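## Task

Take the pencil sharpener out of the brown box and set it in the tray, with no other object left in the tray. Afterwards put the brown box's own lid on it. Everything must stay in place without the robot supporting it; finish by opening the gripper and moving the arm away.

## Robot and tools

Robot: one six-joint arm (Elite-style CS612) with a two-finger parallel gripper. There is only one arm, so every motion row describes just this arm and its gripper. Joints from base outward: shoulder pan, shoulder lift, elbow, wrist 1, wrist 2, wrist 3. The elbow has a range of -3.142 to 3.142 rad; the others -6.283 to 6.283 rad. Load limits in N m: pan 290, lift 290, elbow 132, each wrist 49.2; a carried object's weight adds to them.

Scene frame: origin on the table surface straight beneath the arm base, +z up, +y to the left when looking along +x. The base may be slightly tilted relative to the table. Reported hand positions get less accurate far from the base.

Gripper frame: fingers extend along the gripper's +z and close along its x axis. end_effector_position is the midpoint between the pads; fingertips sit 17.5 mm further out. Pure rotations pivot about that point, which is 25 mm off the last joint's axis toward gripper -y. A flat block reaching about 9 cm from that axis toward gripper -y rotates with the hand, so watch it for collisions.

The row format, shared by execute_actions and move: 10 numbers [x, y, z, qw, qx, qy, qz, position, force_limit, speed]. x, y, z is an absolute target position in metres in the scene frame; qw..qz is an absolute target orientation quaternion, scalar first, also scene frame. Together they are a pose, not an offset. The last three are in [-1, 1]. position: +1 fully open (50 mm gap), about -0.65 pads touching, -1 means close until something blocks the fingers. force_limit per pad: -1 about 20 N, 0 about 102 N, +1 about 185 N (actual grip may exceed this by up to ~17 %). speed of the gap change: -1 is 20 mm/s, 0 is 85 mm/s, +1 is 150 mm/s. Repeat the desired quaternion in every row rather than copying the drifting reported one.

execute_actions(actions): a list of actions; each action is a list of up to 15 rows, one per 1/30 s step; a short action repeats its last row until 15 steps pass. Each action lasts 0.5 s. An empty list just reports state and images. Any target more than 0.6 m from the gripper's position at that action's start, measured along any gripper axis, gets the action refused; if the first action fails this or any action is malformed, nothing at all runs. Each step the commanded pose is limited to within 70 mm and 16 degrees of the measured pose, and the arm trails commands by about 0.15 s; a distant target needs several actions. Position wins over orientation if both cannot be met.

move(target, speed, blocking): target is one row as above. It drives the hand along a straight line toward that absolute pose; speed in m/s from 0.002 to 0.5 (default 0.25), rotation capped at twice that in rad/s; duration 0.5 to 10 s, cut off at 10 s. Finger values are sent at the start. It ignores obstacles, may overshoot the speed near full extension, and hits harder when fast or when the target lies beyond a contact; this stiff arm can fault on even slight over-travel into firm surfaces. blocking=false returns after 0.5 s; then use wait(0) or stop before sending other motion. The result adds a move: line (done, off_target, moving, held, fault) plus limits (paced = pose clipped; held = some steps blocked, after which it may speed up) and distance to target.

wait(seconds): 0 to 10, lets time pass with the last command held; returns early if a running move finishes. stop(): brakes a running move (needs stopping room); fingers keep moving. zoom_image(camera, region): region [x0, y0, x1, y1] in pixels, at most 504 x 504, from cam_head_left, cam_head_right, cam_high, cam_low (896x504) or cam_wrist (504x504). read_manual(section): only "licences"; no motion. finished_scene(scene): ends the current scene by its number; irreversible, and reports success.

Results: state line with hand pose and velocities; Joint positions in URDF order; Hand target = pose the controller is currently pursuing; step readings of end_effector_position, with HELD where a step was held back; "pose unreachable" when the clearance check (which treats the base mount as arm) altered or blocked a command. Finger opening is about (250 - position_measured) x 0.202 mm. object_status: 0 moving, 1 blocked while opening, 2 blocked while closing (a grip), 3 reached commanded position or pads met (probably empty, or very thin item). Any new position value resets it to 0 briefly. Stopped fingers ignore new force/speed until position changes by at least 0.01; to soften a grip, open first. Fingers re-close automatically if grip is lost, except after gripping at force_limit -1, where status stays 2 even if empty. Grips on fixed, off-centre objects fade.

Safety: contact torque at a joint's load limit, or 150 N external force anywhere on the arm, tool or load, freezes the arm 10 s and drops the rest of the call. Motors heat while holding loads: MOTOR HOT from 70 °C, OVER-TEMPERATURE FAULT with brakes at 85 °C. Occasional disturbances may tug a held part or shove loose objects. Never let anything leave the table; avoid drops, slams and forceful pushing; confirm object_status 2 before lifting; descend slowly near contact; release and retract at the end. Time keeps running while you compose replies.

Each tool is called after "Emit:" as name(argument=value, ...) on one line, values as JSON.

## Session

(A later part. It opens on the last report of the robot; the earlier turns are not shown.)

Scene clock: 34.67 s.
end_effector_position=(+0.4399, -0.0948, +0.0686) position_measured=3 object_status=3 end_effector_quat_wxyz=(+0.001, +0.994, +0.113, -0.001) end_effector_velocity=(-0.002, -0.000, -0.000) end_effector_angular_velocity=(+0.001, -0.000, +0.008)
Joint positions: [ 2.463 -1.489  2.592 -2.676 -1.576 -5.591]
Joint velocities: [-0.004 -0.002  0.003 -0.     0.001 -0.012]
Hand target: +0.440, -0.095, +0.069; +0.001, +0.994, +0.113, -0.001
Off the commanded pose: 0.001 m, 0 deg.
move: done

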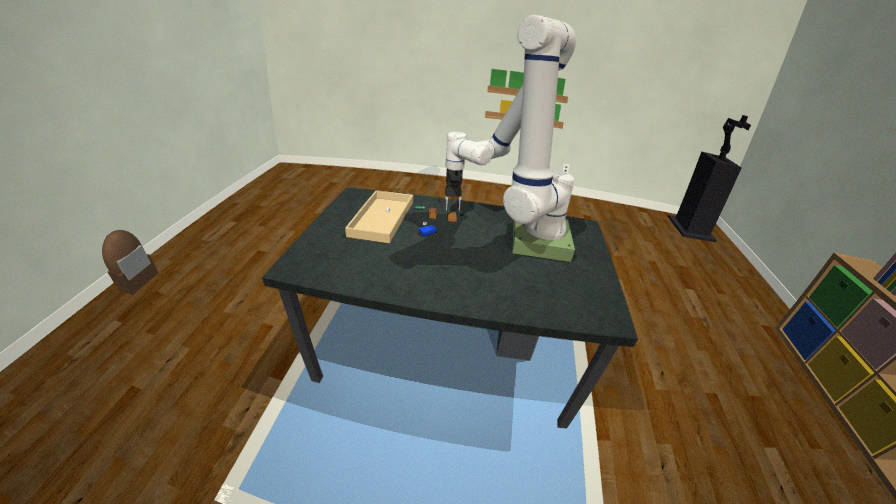

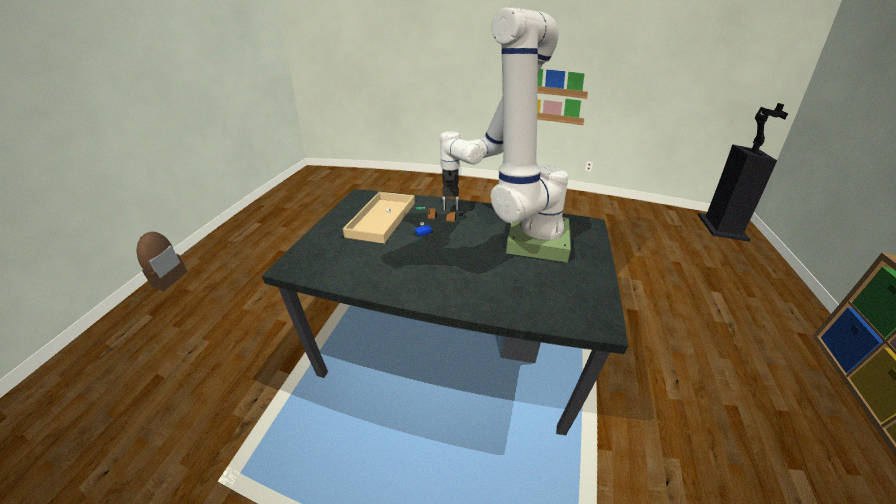

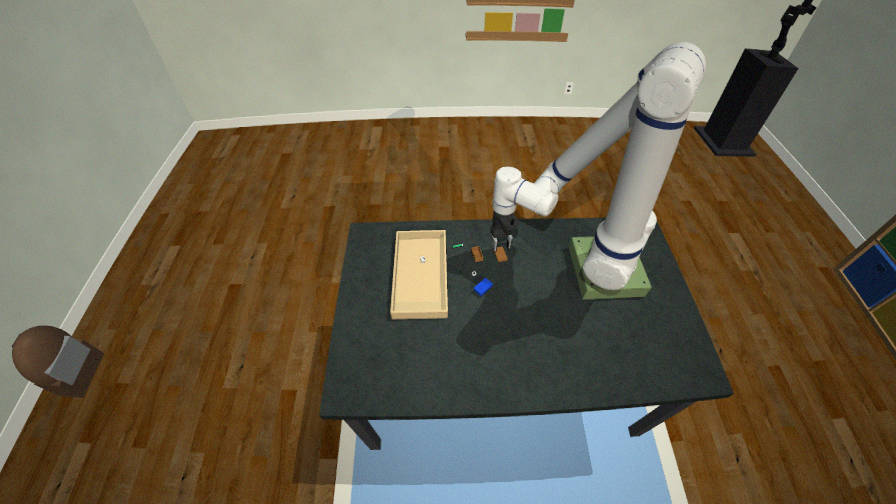

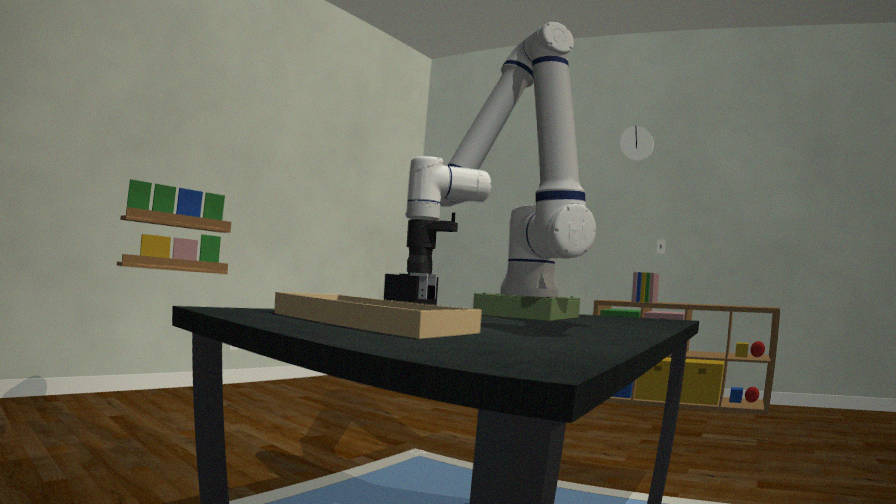

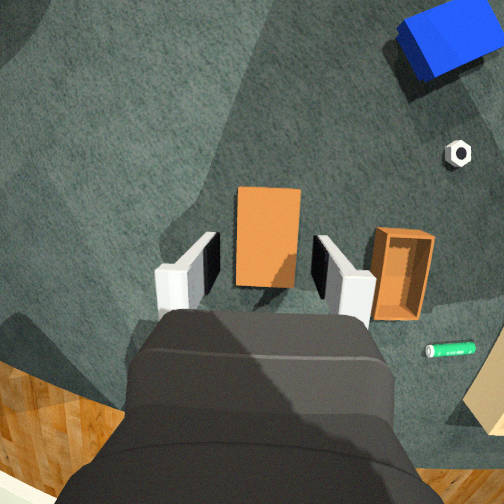

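Emit:
move(target=[0.44,-0.095,0.023,0,0.9936,0.113,0,1,-0.7,0], speed=0.08)

Emit:
move(target=[0.44,-0.095,0.023,0,0.9936,0.113,0,-1,-0.7,0])

Emit:
move(target=[0.44,-0.095,0.06,0,0.9936,0.113,0,-1,-0.7,0], speed=0.1)

Emit:
move(target=[0.5364,-0.095,0.06,0,0.9936,0.113,0,-1,-0.7,0], speed=0.15)

Emit:
move(target=[0.5364,-0.095,0.036,0,0.9936,0.113,0,-1,-0.7,0], speed=0.015)

Emit:
move(target=[0.5364,-0.095,0.036,0,0.9936,0.113,0,1,-0.7,0])

Emit:
move(target=[0.5364,-0.095,0.2,0,0.9936,0.113,0,1,-0.7,0])

Emit:
zoom_image(camera="cam_head_left", region=[400,180,460,240])

Scene clock: 38.23 s.
end_effector_position=(+0.4402, -0.0951, +0.0230) position_measured=3 object_status=3 end_effector_quat_wxyz=(+0.000, +0.994, +0.113, -0.000) end_effector_velocity=(+0.001, -0.001, -0.001) end_effector_angular_velocity=(-0.000, -0.001, -0.001)
Joint positions: [ 2.461 -1.355  2.612 -2.829 -1.573 -5.594]
Joint velocities: [-0.001  0.005 -0.    -0.005  0.001  0.   ]
Hand target: +0.440, -0.095, +0.023; +0.000, +0.994, +0.113, -0.000
Off the commanded pose: 0.000 m, 0 deg.
move: done

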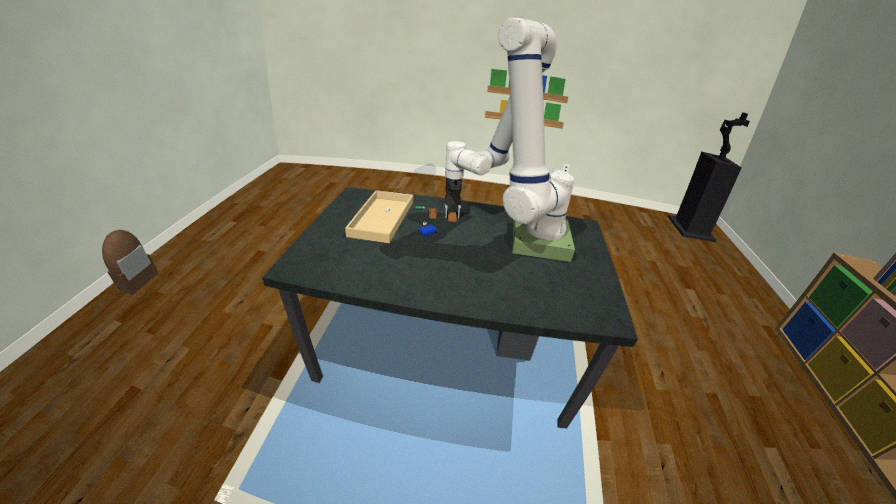

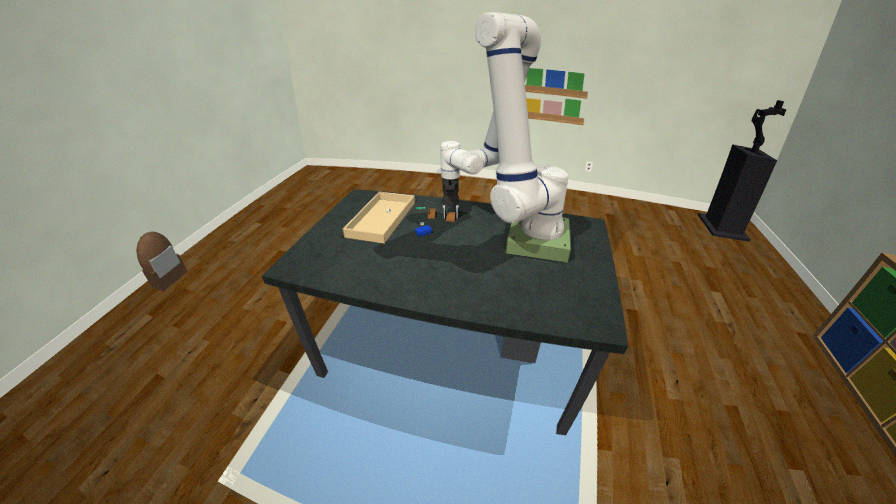

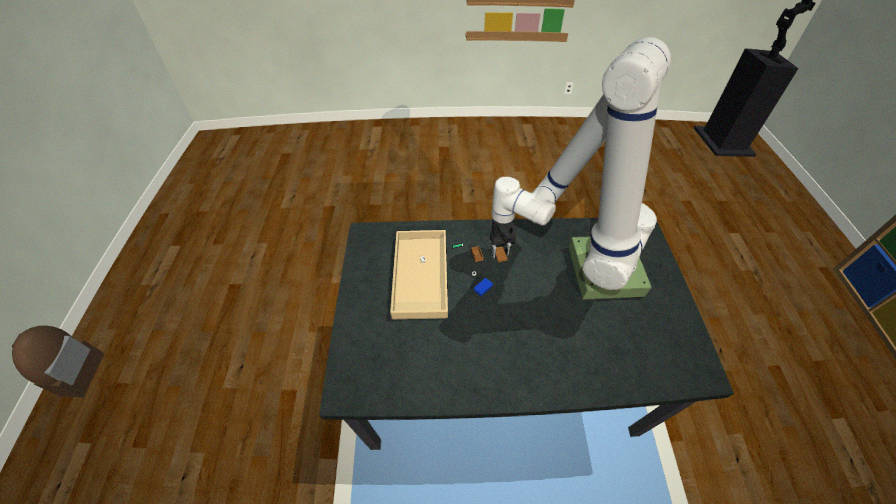

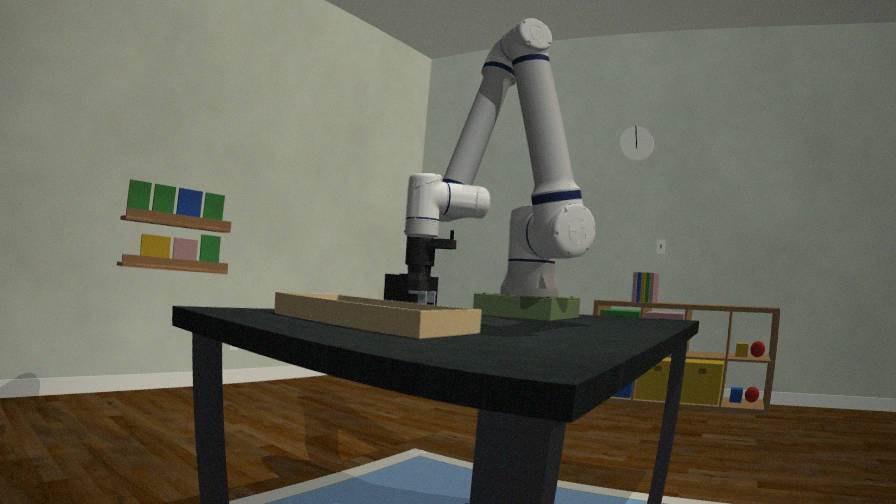

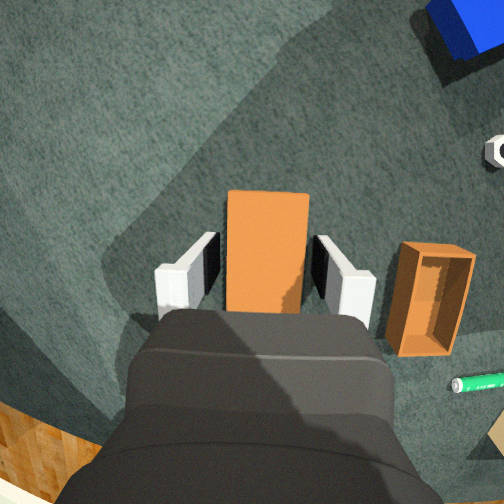

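Scene clock: 38.93 s.
end_effector_position=(+0.4400, -0.0950, +0.0230) position_measured=58 object_status=2 end_effector_quat_wxyz=(-0.000, +0.994, +0.113, -0.000) end_effector_velocity=(+0.000, -0.000, +0.000) end_effector_angular_velocity=(-0.001, -0.000, +0.000)
Joint positions: [ 2.461 -1.356  2.612 -2.829 -1.573 -5.594]
Joint velocities: [ 0.    -0.    -0.001  0.    -0.    -0.   ]
Hand target: +0.440, -0.095, +0.023; -0.000, +0.994, +0.113, +0.000
Off the commanded pose: 0.000 m, 0 deg.
move: done

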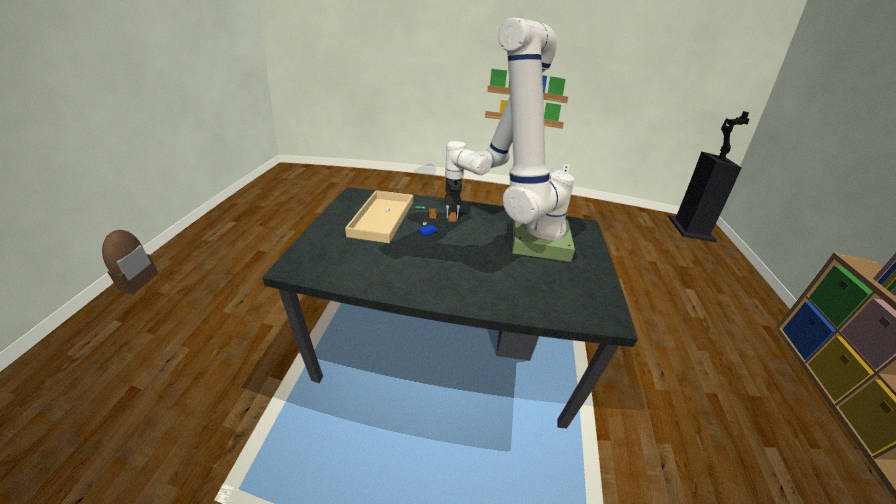

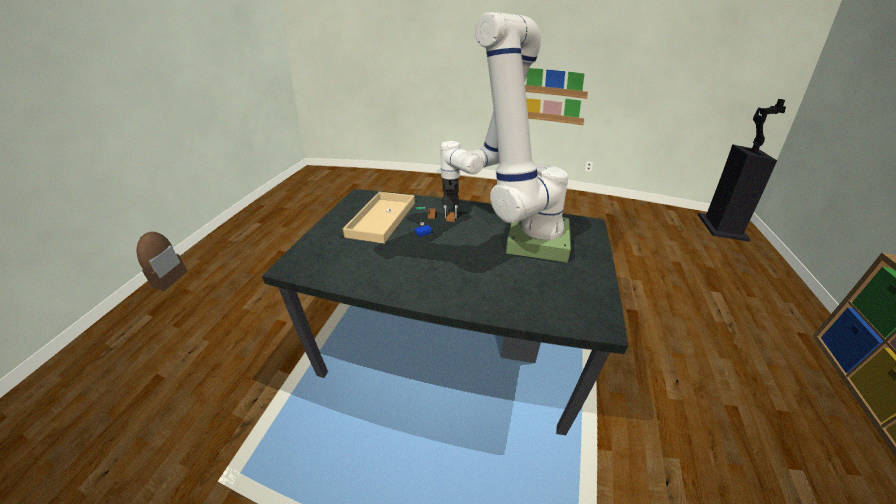

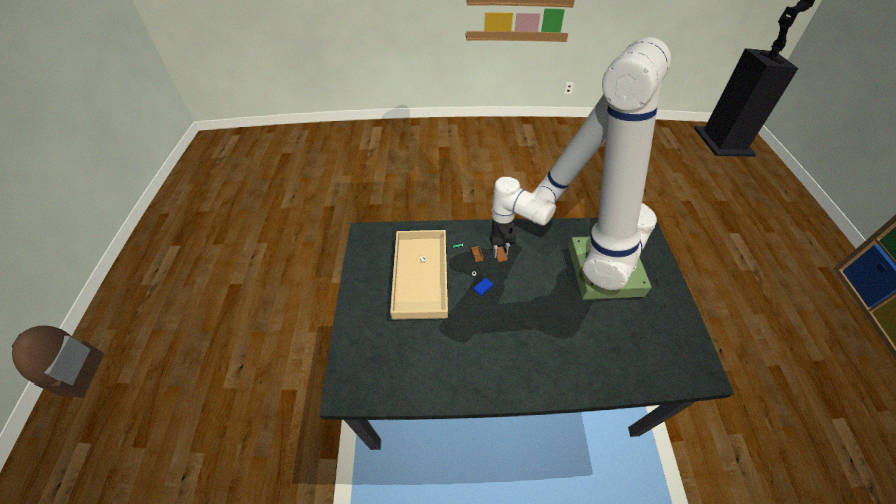

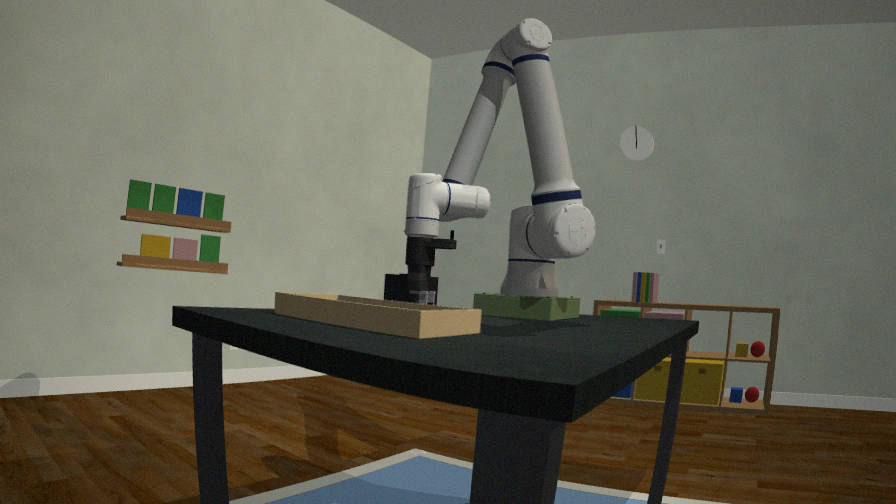

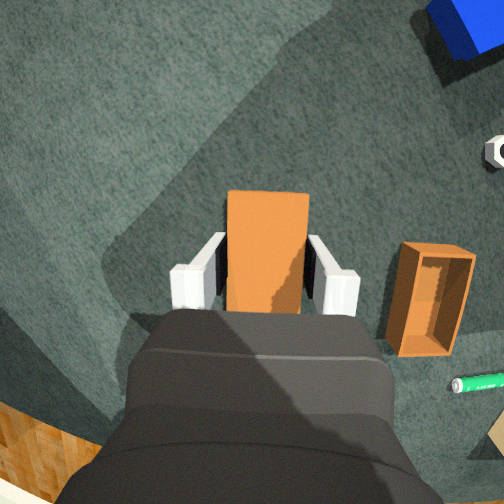

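Scene clock: 39.80 s.
end_effector_position=(+0.4399, -0.0948, +0.0600) position_measured=58 object_status=2 end_effector_quat_wxyz=(-0.000, +0.994, +0.113, +0.000) end_effector_velocity=(+0.000, +0.000, +0.002) end_effector_angular_velocity=(+0.001, -0.000, +0.001)
Joint positions: [ 2.462 -1.465  2.597 -2.704 -1.573 -5.594]
Joint velocities: [ 0.001 -0.004 -0.001  0.006  0.001  0.   ]
Hand target: +0.440, -0.095, +0.060; +0.000, +0.994, +0.113, +0.000
Off the commanded pose: 0.000 m, 0 deg.
move: done

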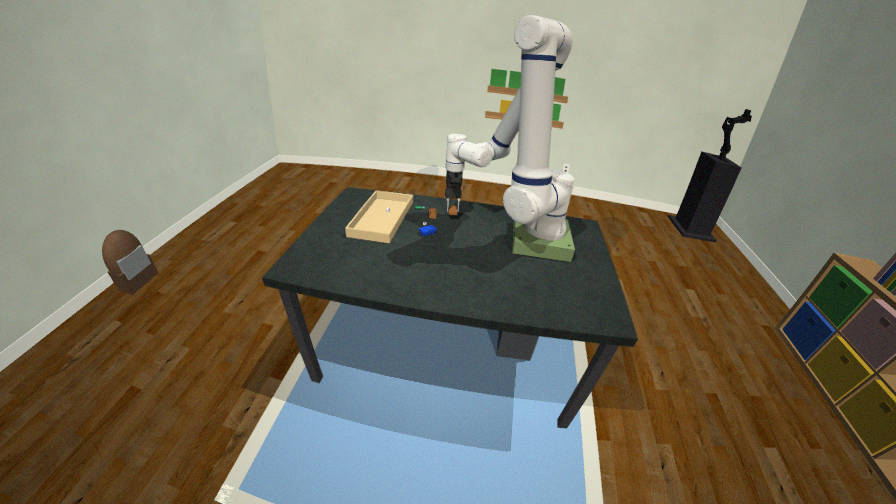

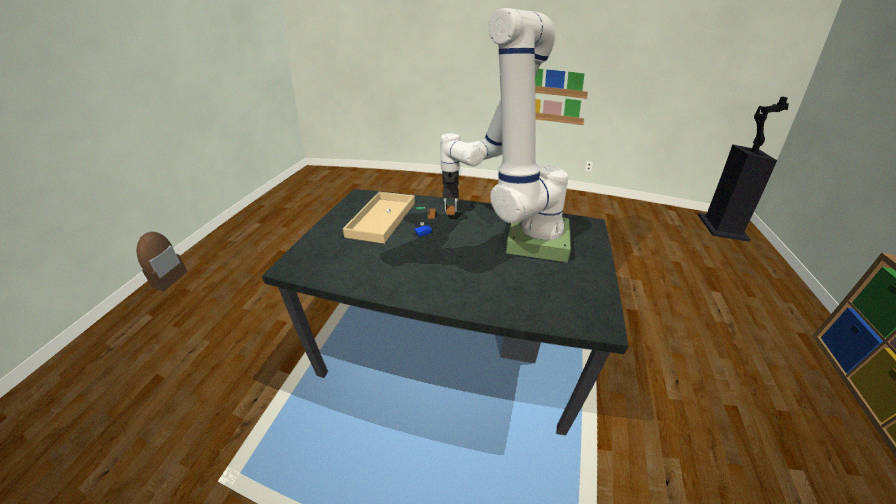

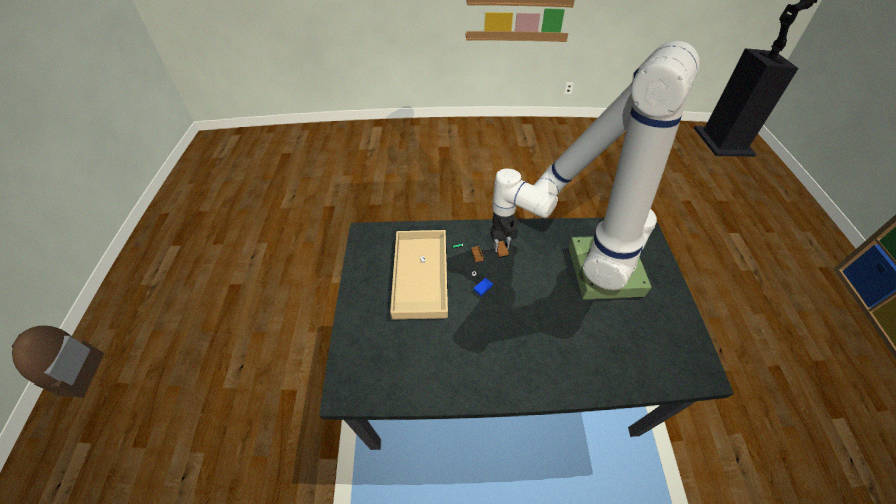

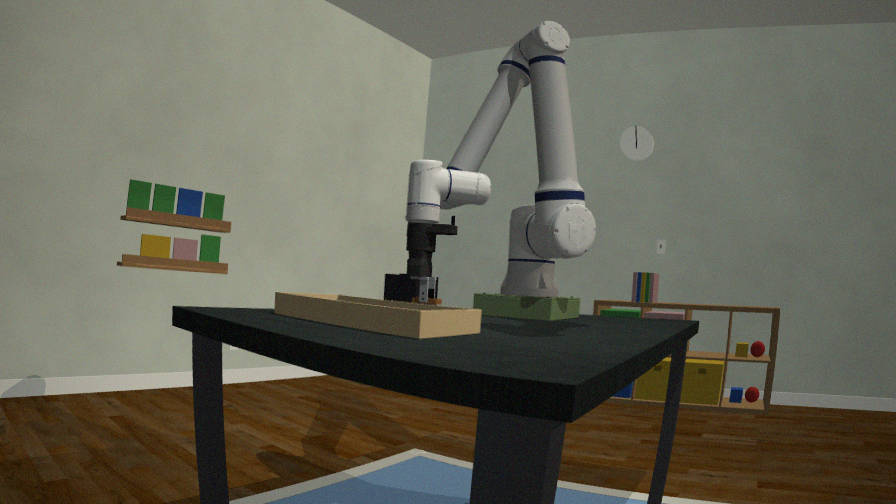

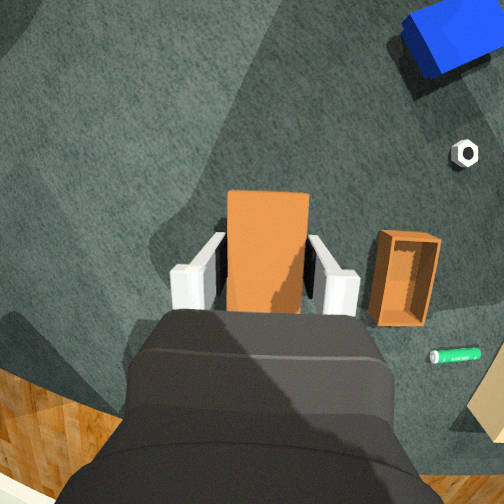

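Scene clock: 40.93 s.
end_effector_position=(+0.5364, -0.0950, +0.0604) position_measured=58 object_status=2 end_effector_quat_wxyz=(-0.000, +0.994, +0.113, +0.000) end_effector_velocity=(+0.002, -0.000, -0.000) end_effector_angular_velocity=(-0.000, +0.000, +0.000)
Joint positions: [ 2.575 -1.343  2.424 -2.653 -1.573 -5.48 ]
Joint velocities: [ 0.002  0.002 -0.003  0.001 -0.     0.002]
Hand target: +0.537, -0.095, +0.060; -0.000, +0.994, +0.113, +0.000
Off the commanded pose: 0.000 m, 0 deg.
move: done

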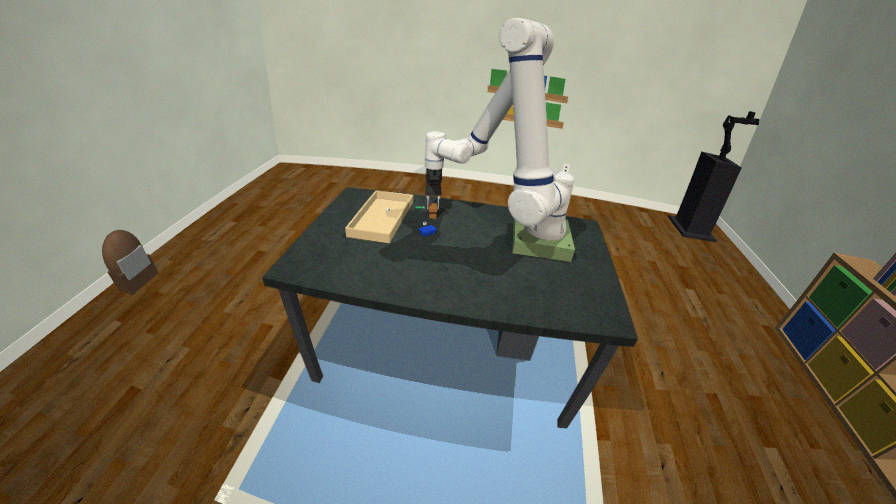

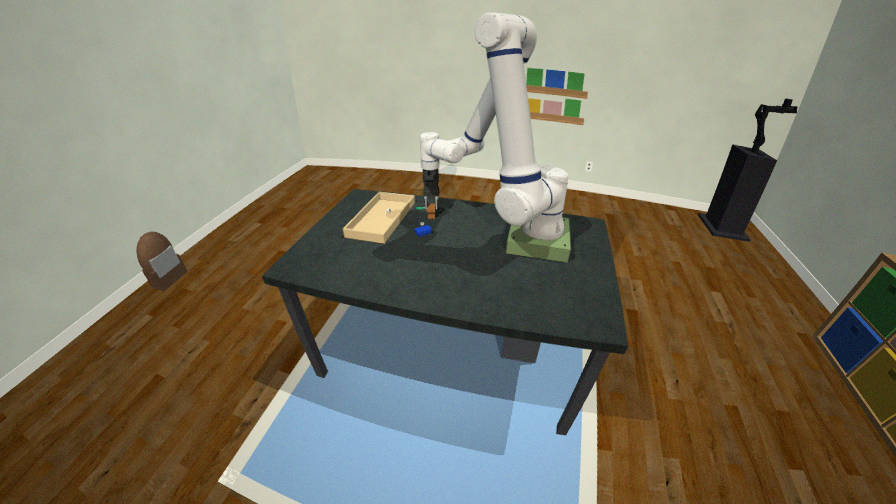

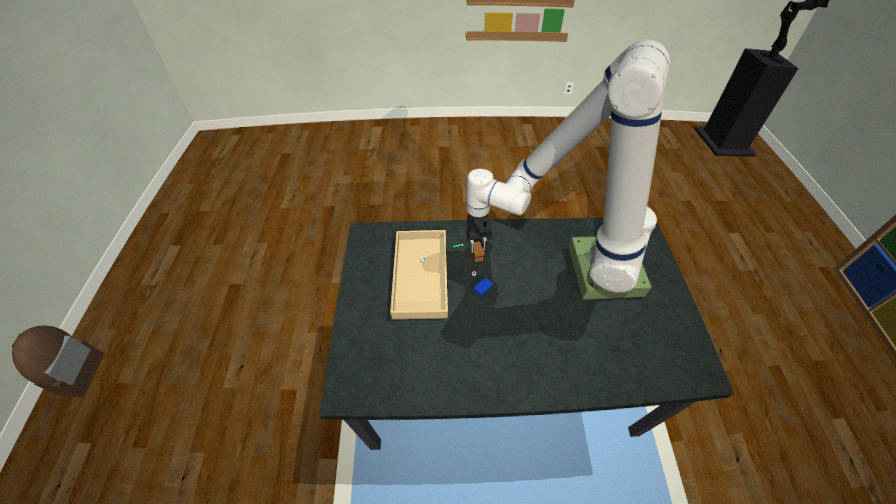

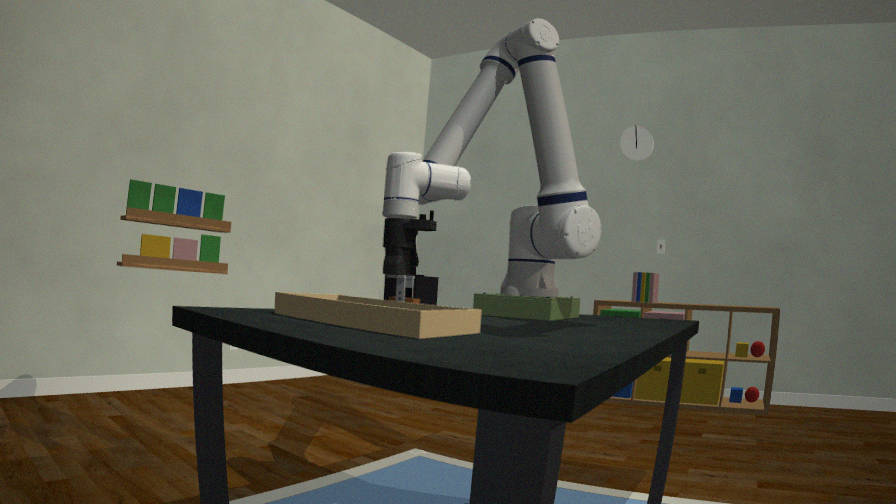

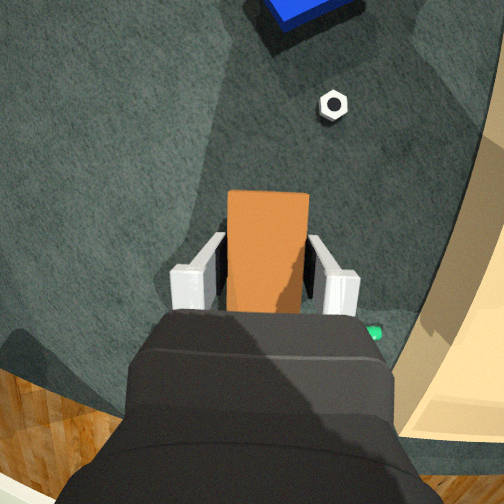

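Scene clock: 42.77 s.
end_effector_position=(+0.5365, -0.0951, +0.0361) position_measured=58 object_status=2 end_effector_quat_wxyz=(-0.000, +0.994, +0.113, -0.000) end_effector_velocity=(+0.001, -0.000, -0.002) end_effector_angular_velocity=(-0.001, -0.000, -0.000)
Joint positions: [ 2.575 -1.288  2.432 -2.716 -1.573 -5.48 ]
Joint velocities: [ 0.     0.004 -0.    -0.005 -0.     0.   ]
Hand target: +0.536, -0.095, +0.036; -0.000, +0.994, +0.113, -0.000
Off the commanded pose: 0.000 m, 0 deg.
move: done

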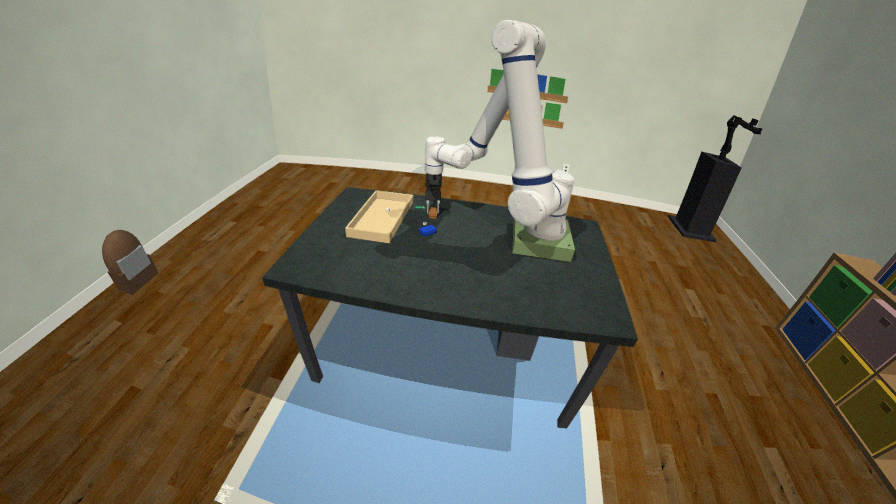

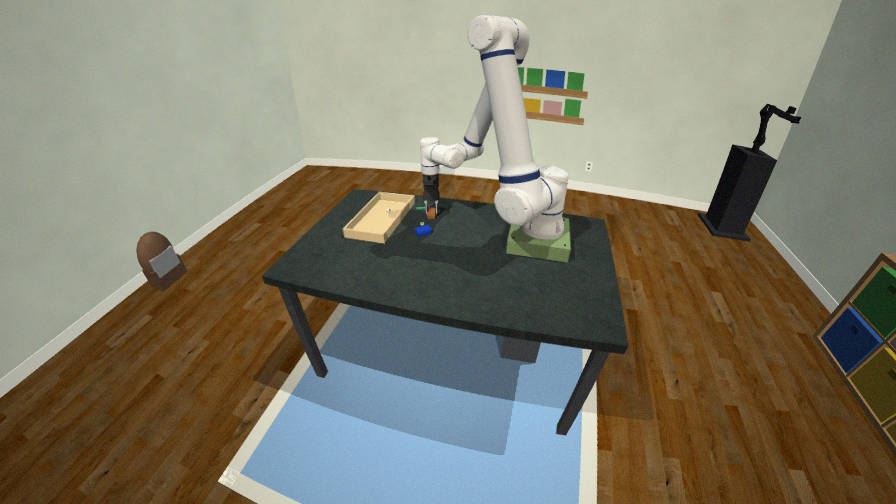

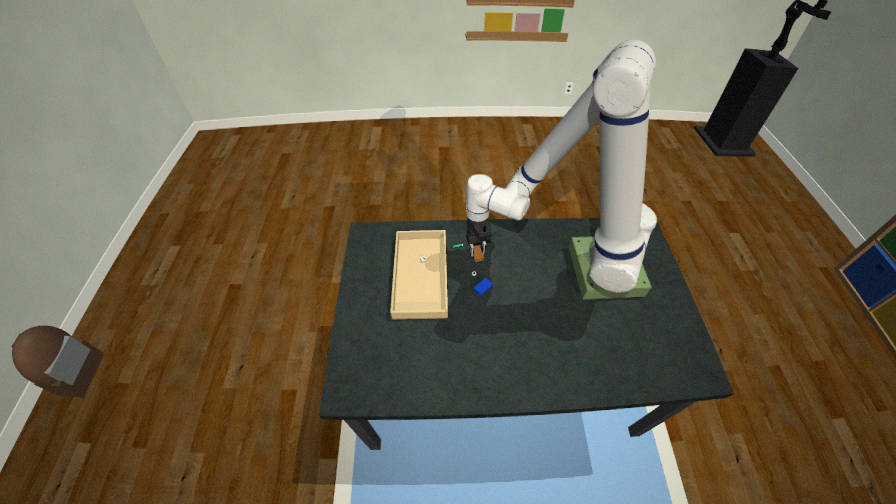

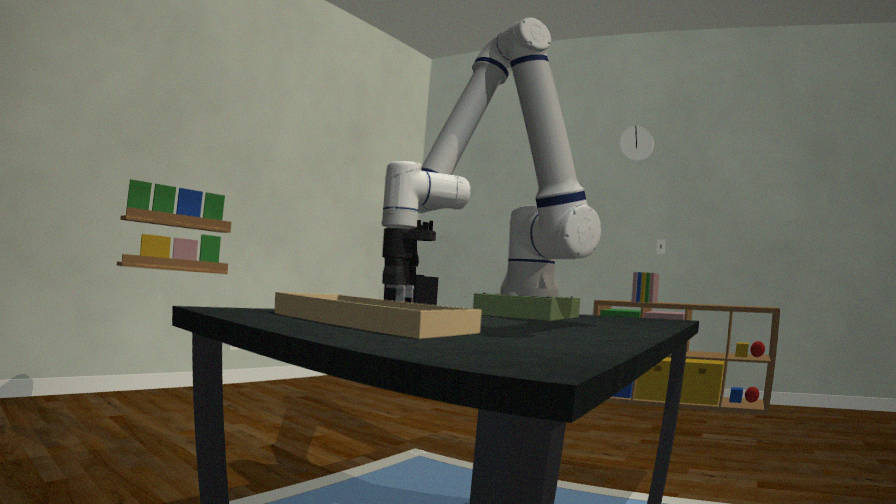

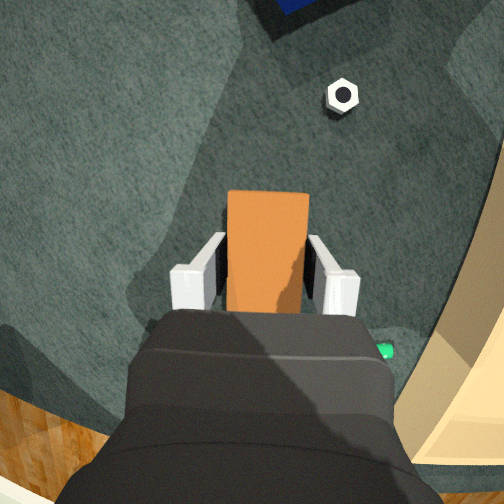

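Scene clock: 43.47 s.
end_effector_position=(+0.5364, -0.0950, +0.0360) position_measured=3 object_status=3 end_effector_quat_wxyz=(+0.000, +0.994, +0.113, +0.000) end_effector_velocity=(-0.000, +0.001, -0.000) end_effector_angular_velocity=(+0.000, +0.001, +0.001)
Joint positions: [ 2.575 -1.288  2.432 -2.716 -1.573 -5.48 ]
Joint velocities: [ 0.001 -0.     0.     0.001 -0.    -0.   ]
Hand target: +0.536, -0.095, +0.036; -0.000, +0.994, +0.113, -0.000
Off the commanded pose: 0.000 m, 0 deg.
move: done

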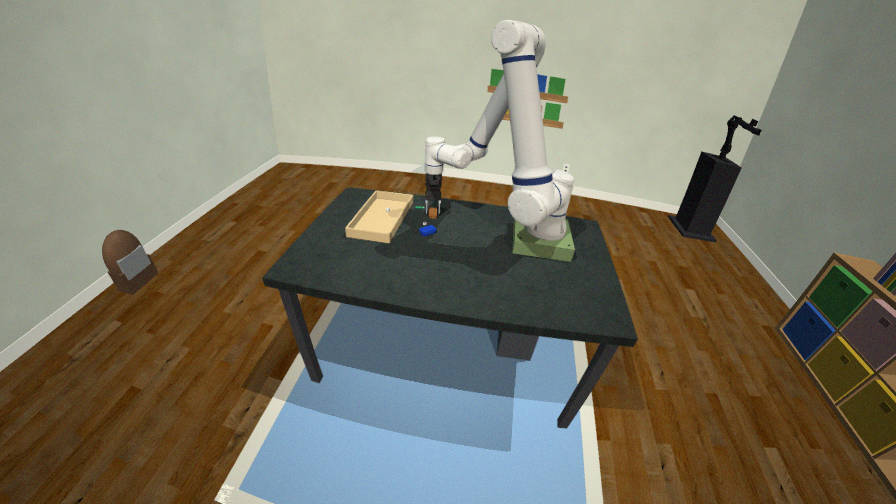

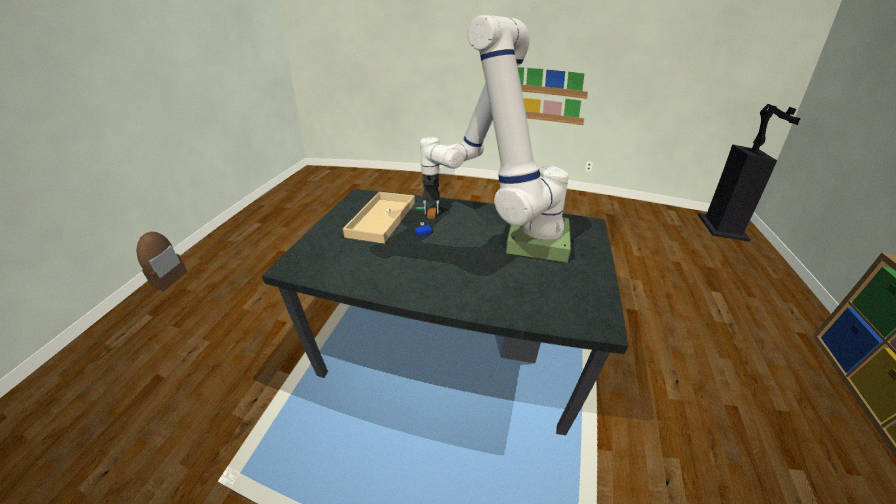

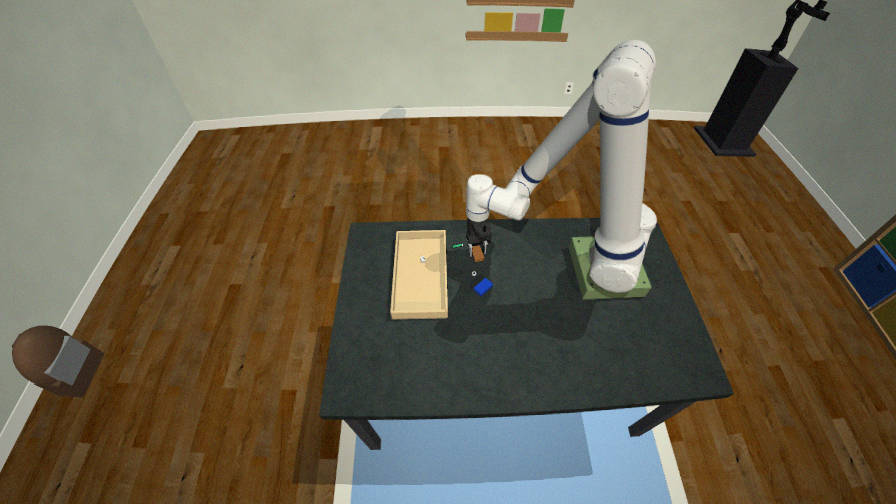

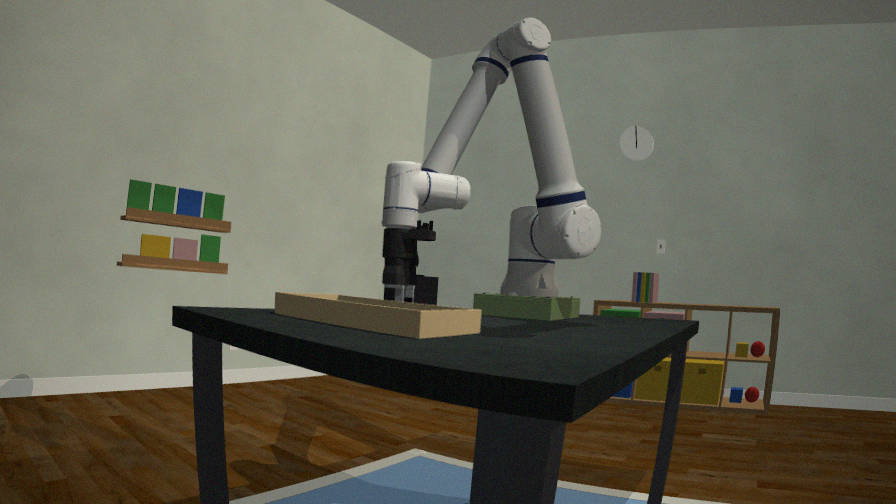

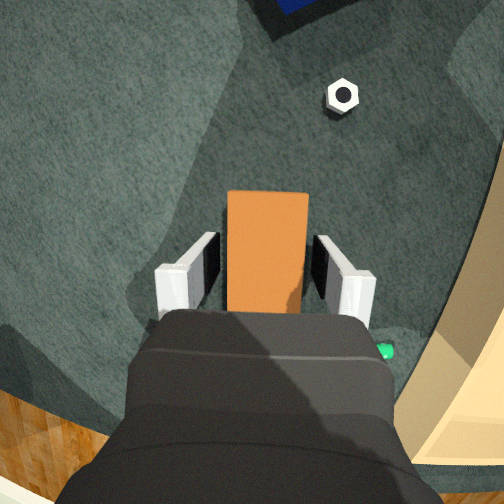

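Scene clock: 44.67 s.
end_effector_position=(+0.5357, -0.0946, +0.2002) position_measured=3 object_status=3 end_effector_quat_wxyz=(-0.000, +0.994, +0.113, +0.000) end_effector_velocity=(+0.000, -0.001, +0.002) end_effector_angular_velocity=(-0.002, -0.001, -0.001)
Joint positions: [ 2.576 -1.602  2.33  -2.3   -1.573 -5.479]
Joint velocities: [-0.001 -0.003 -0.002  0.004 -0.001 -0.   ]
Hand target: +0.536, -0.095, +0.200; -0.000, +0.994, +0.113, +0.000
Off the commanded pose: 0.001 m, 0 deg.
move: done

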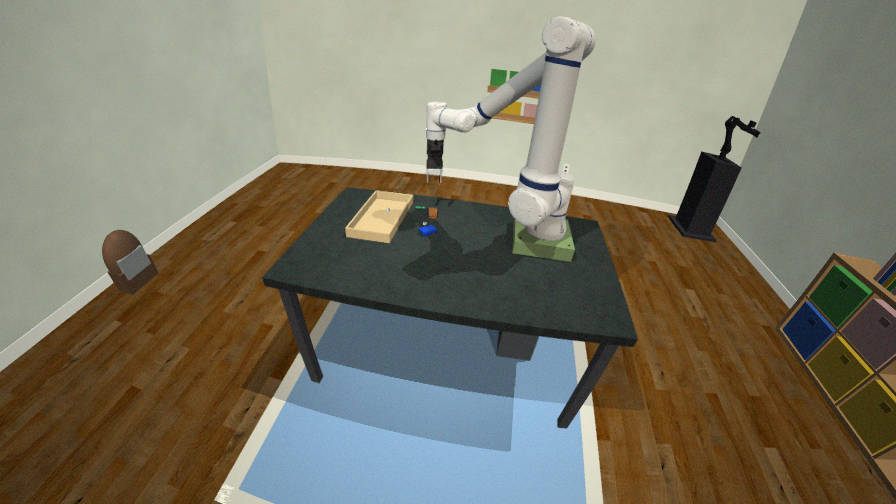

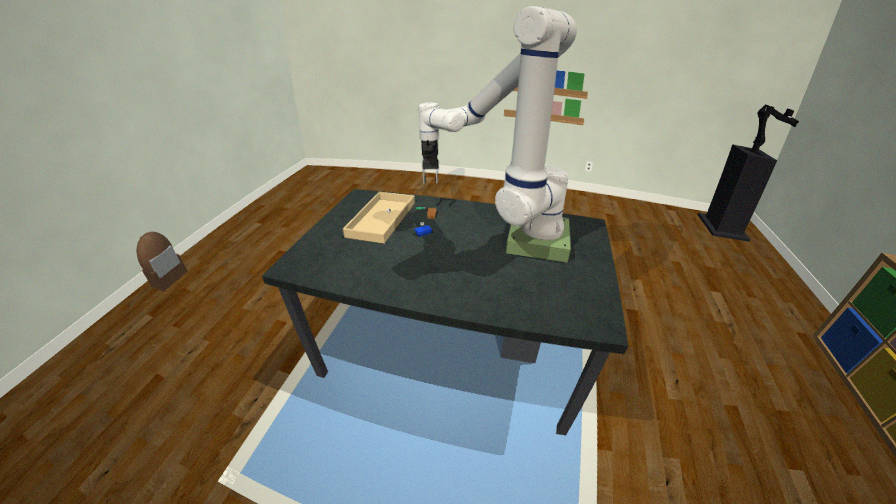

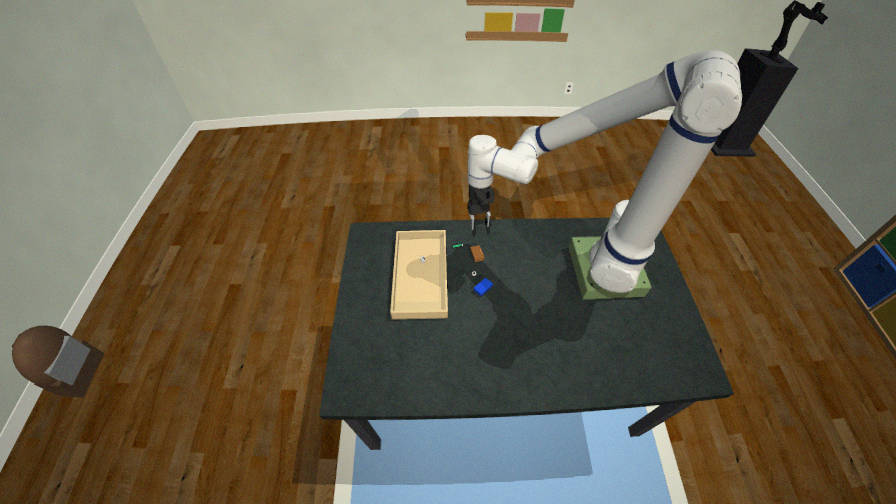

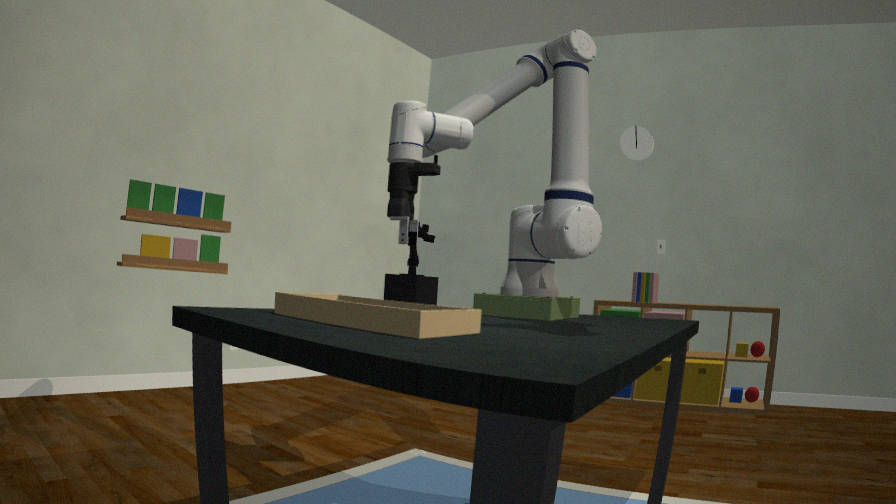

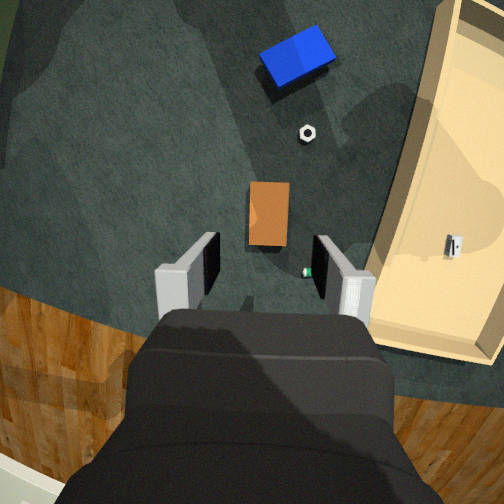

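Region (400, 180, 460, 240) of cam_head_left's 896x504 image, scaled by 8.400, with more detail than that image has.

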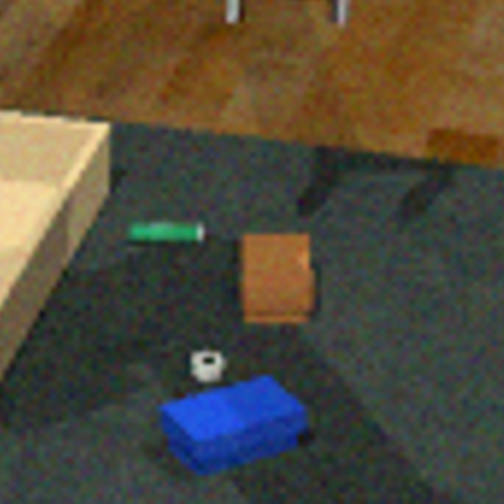

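Emit:
finished_scene(scene=1)

The scene is finished: the task was done.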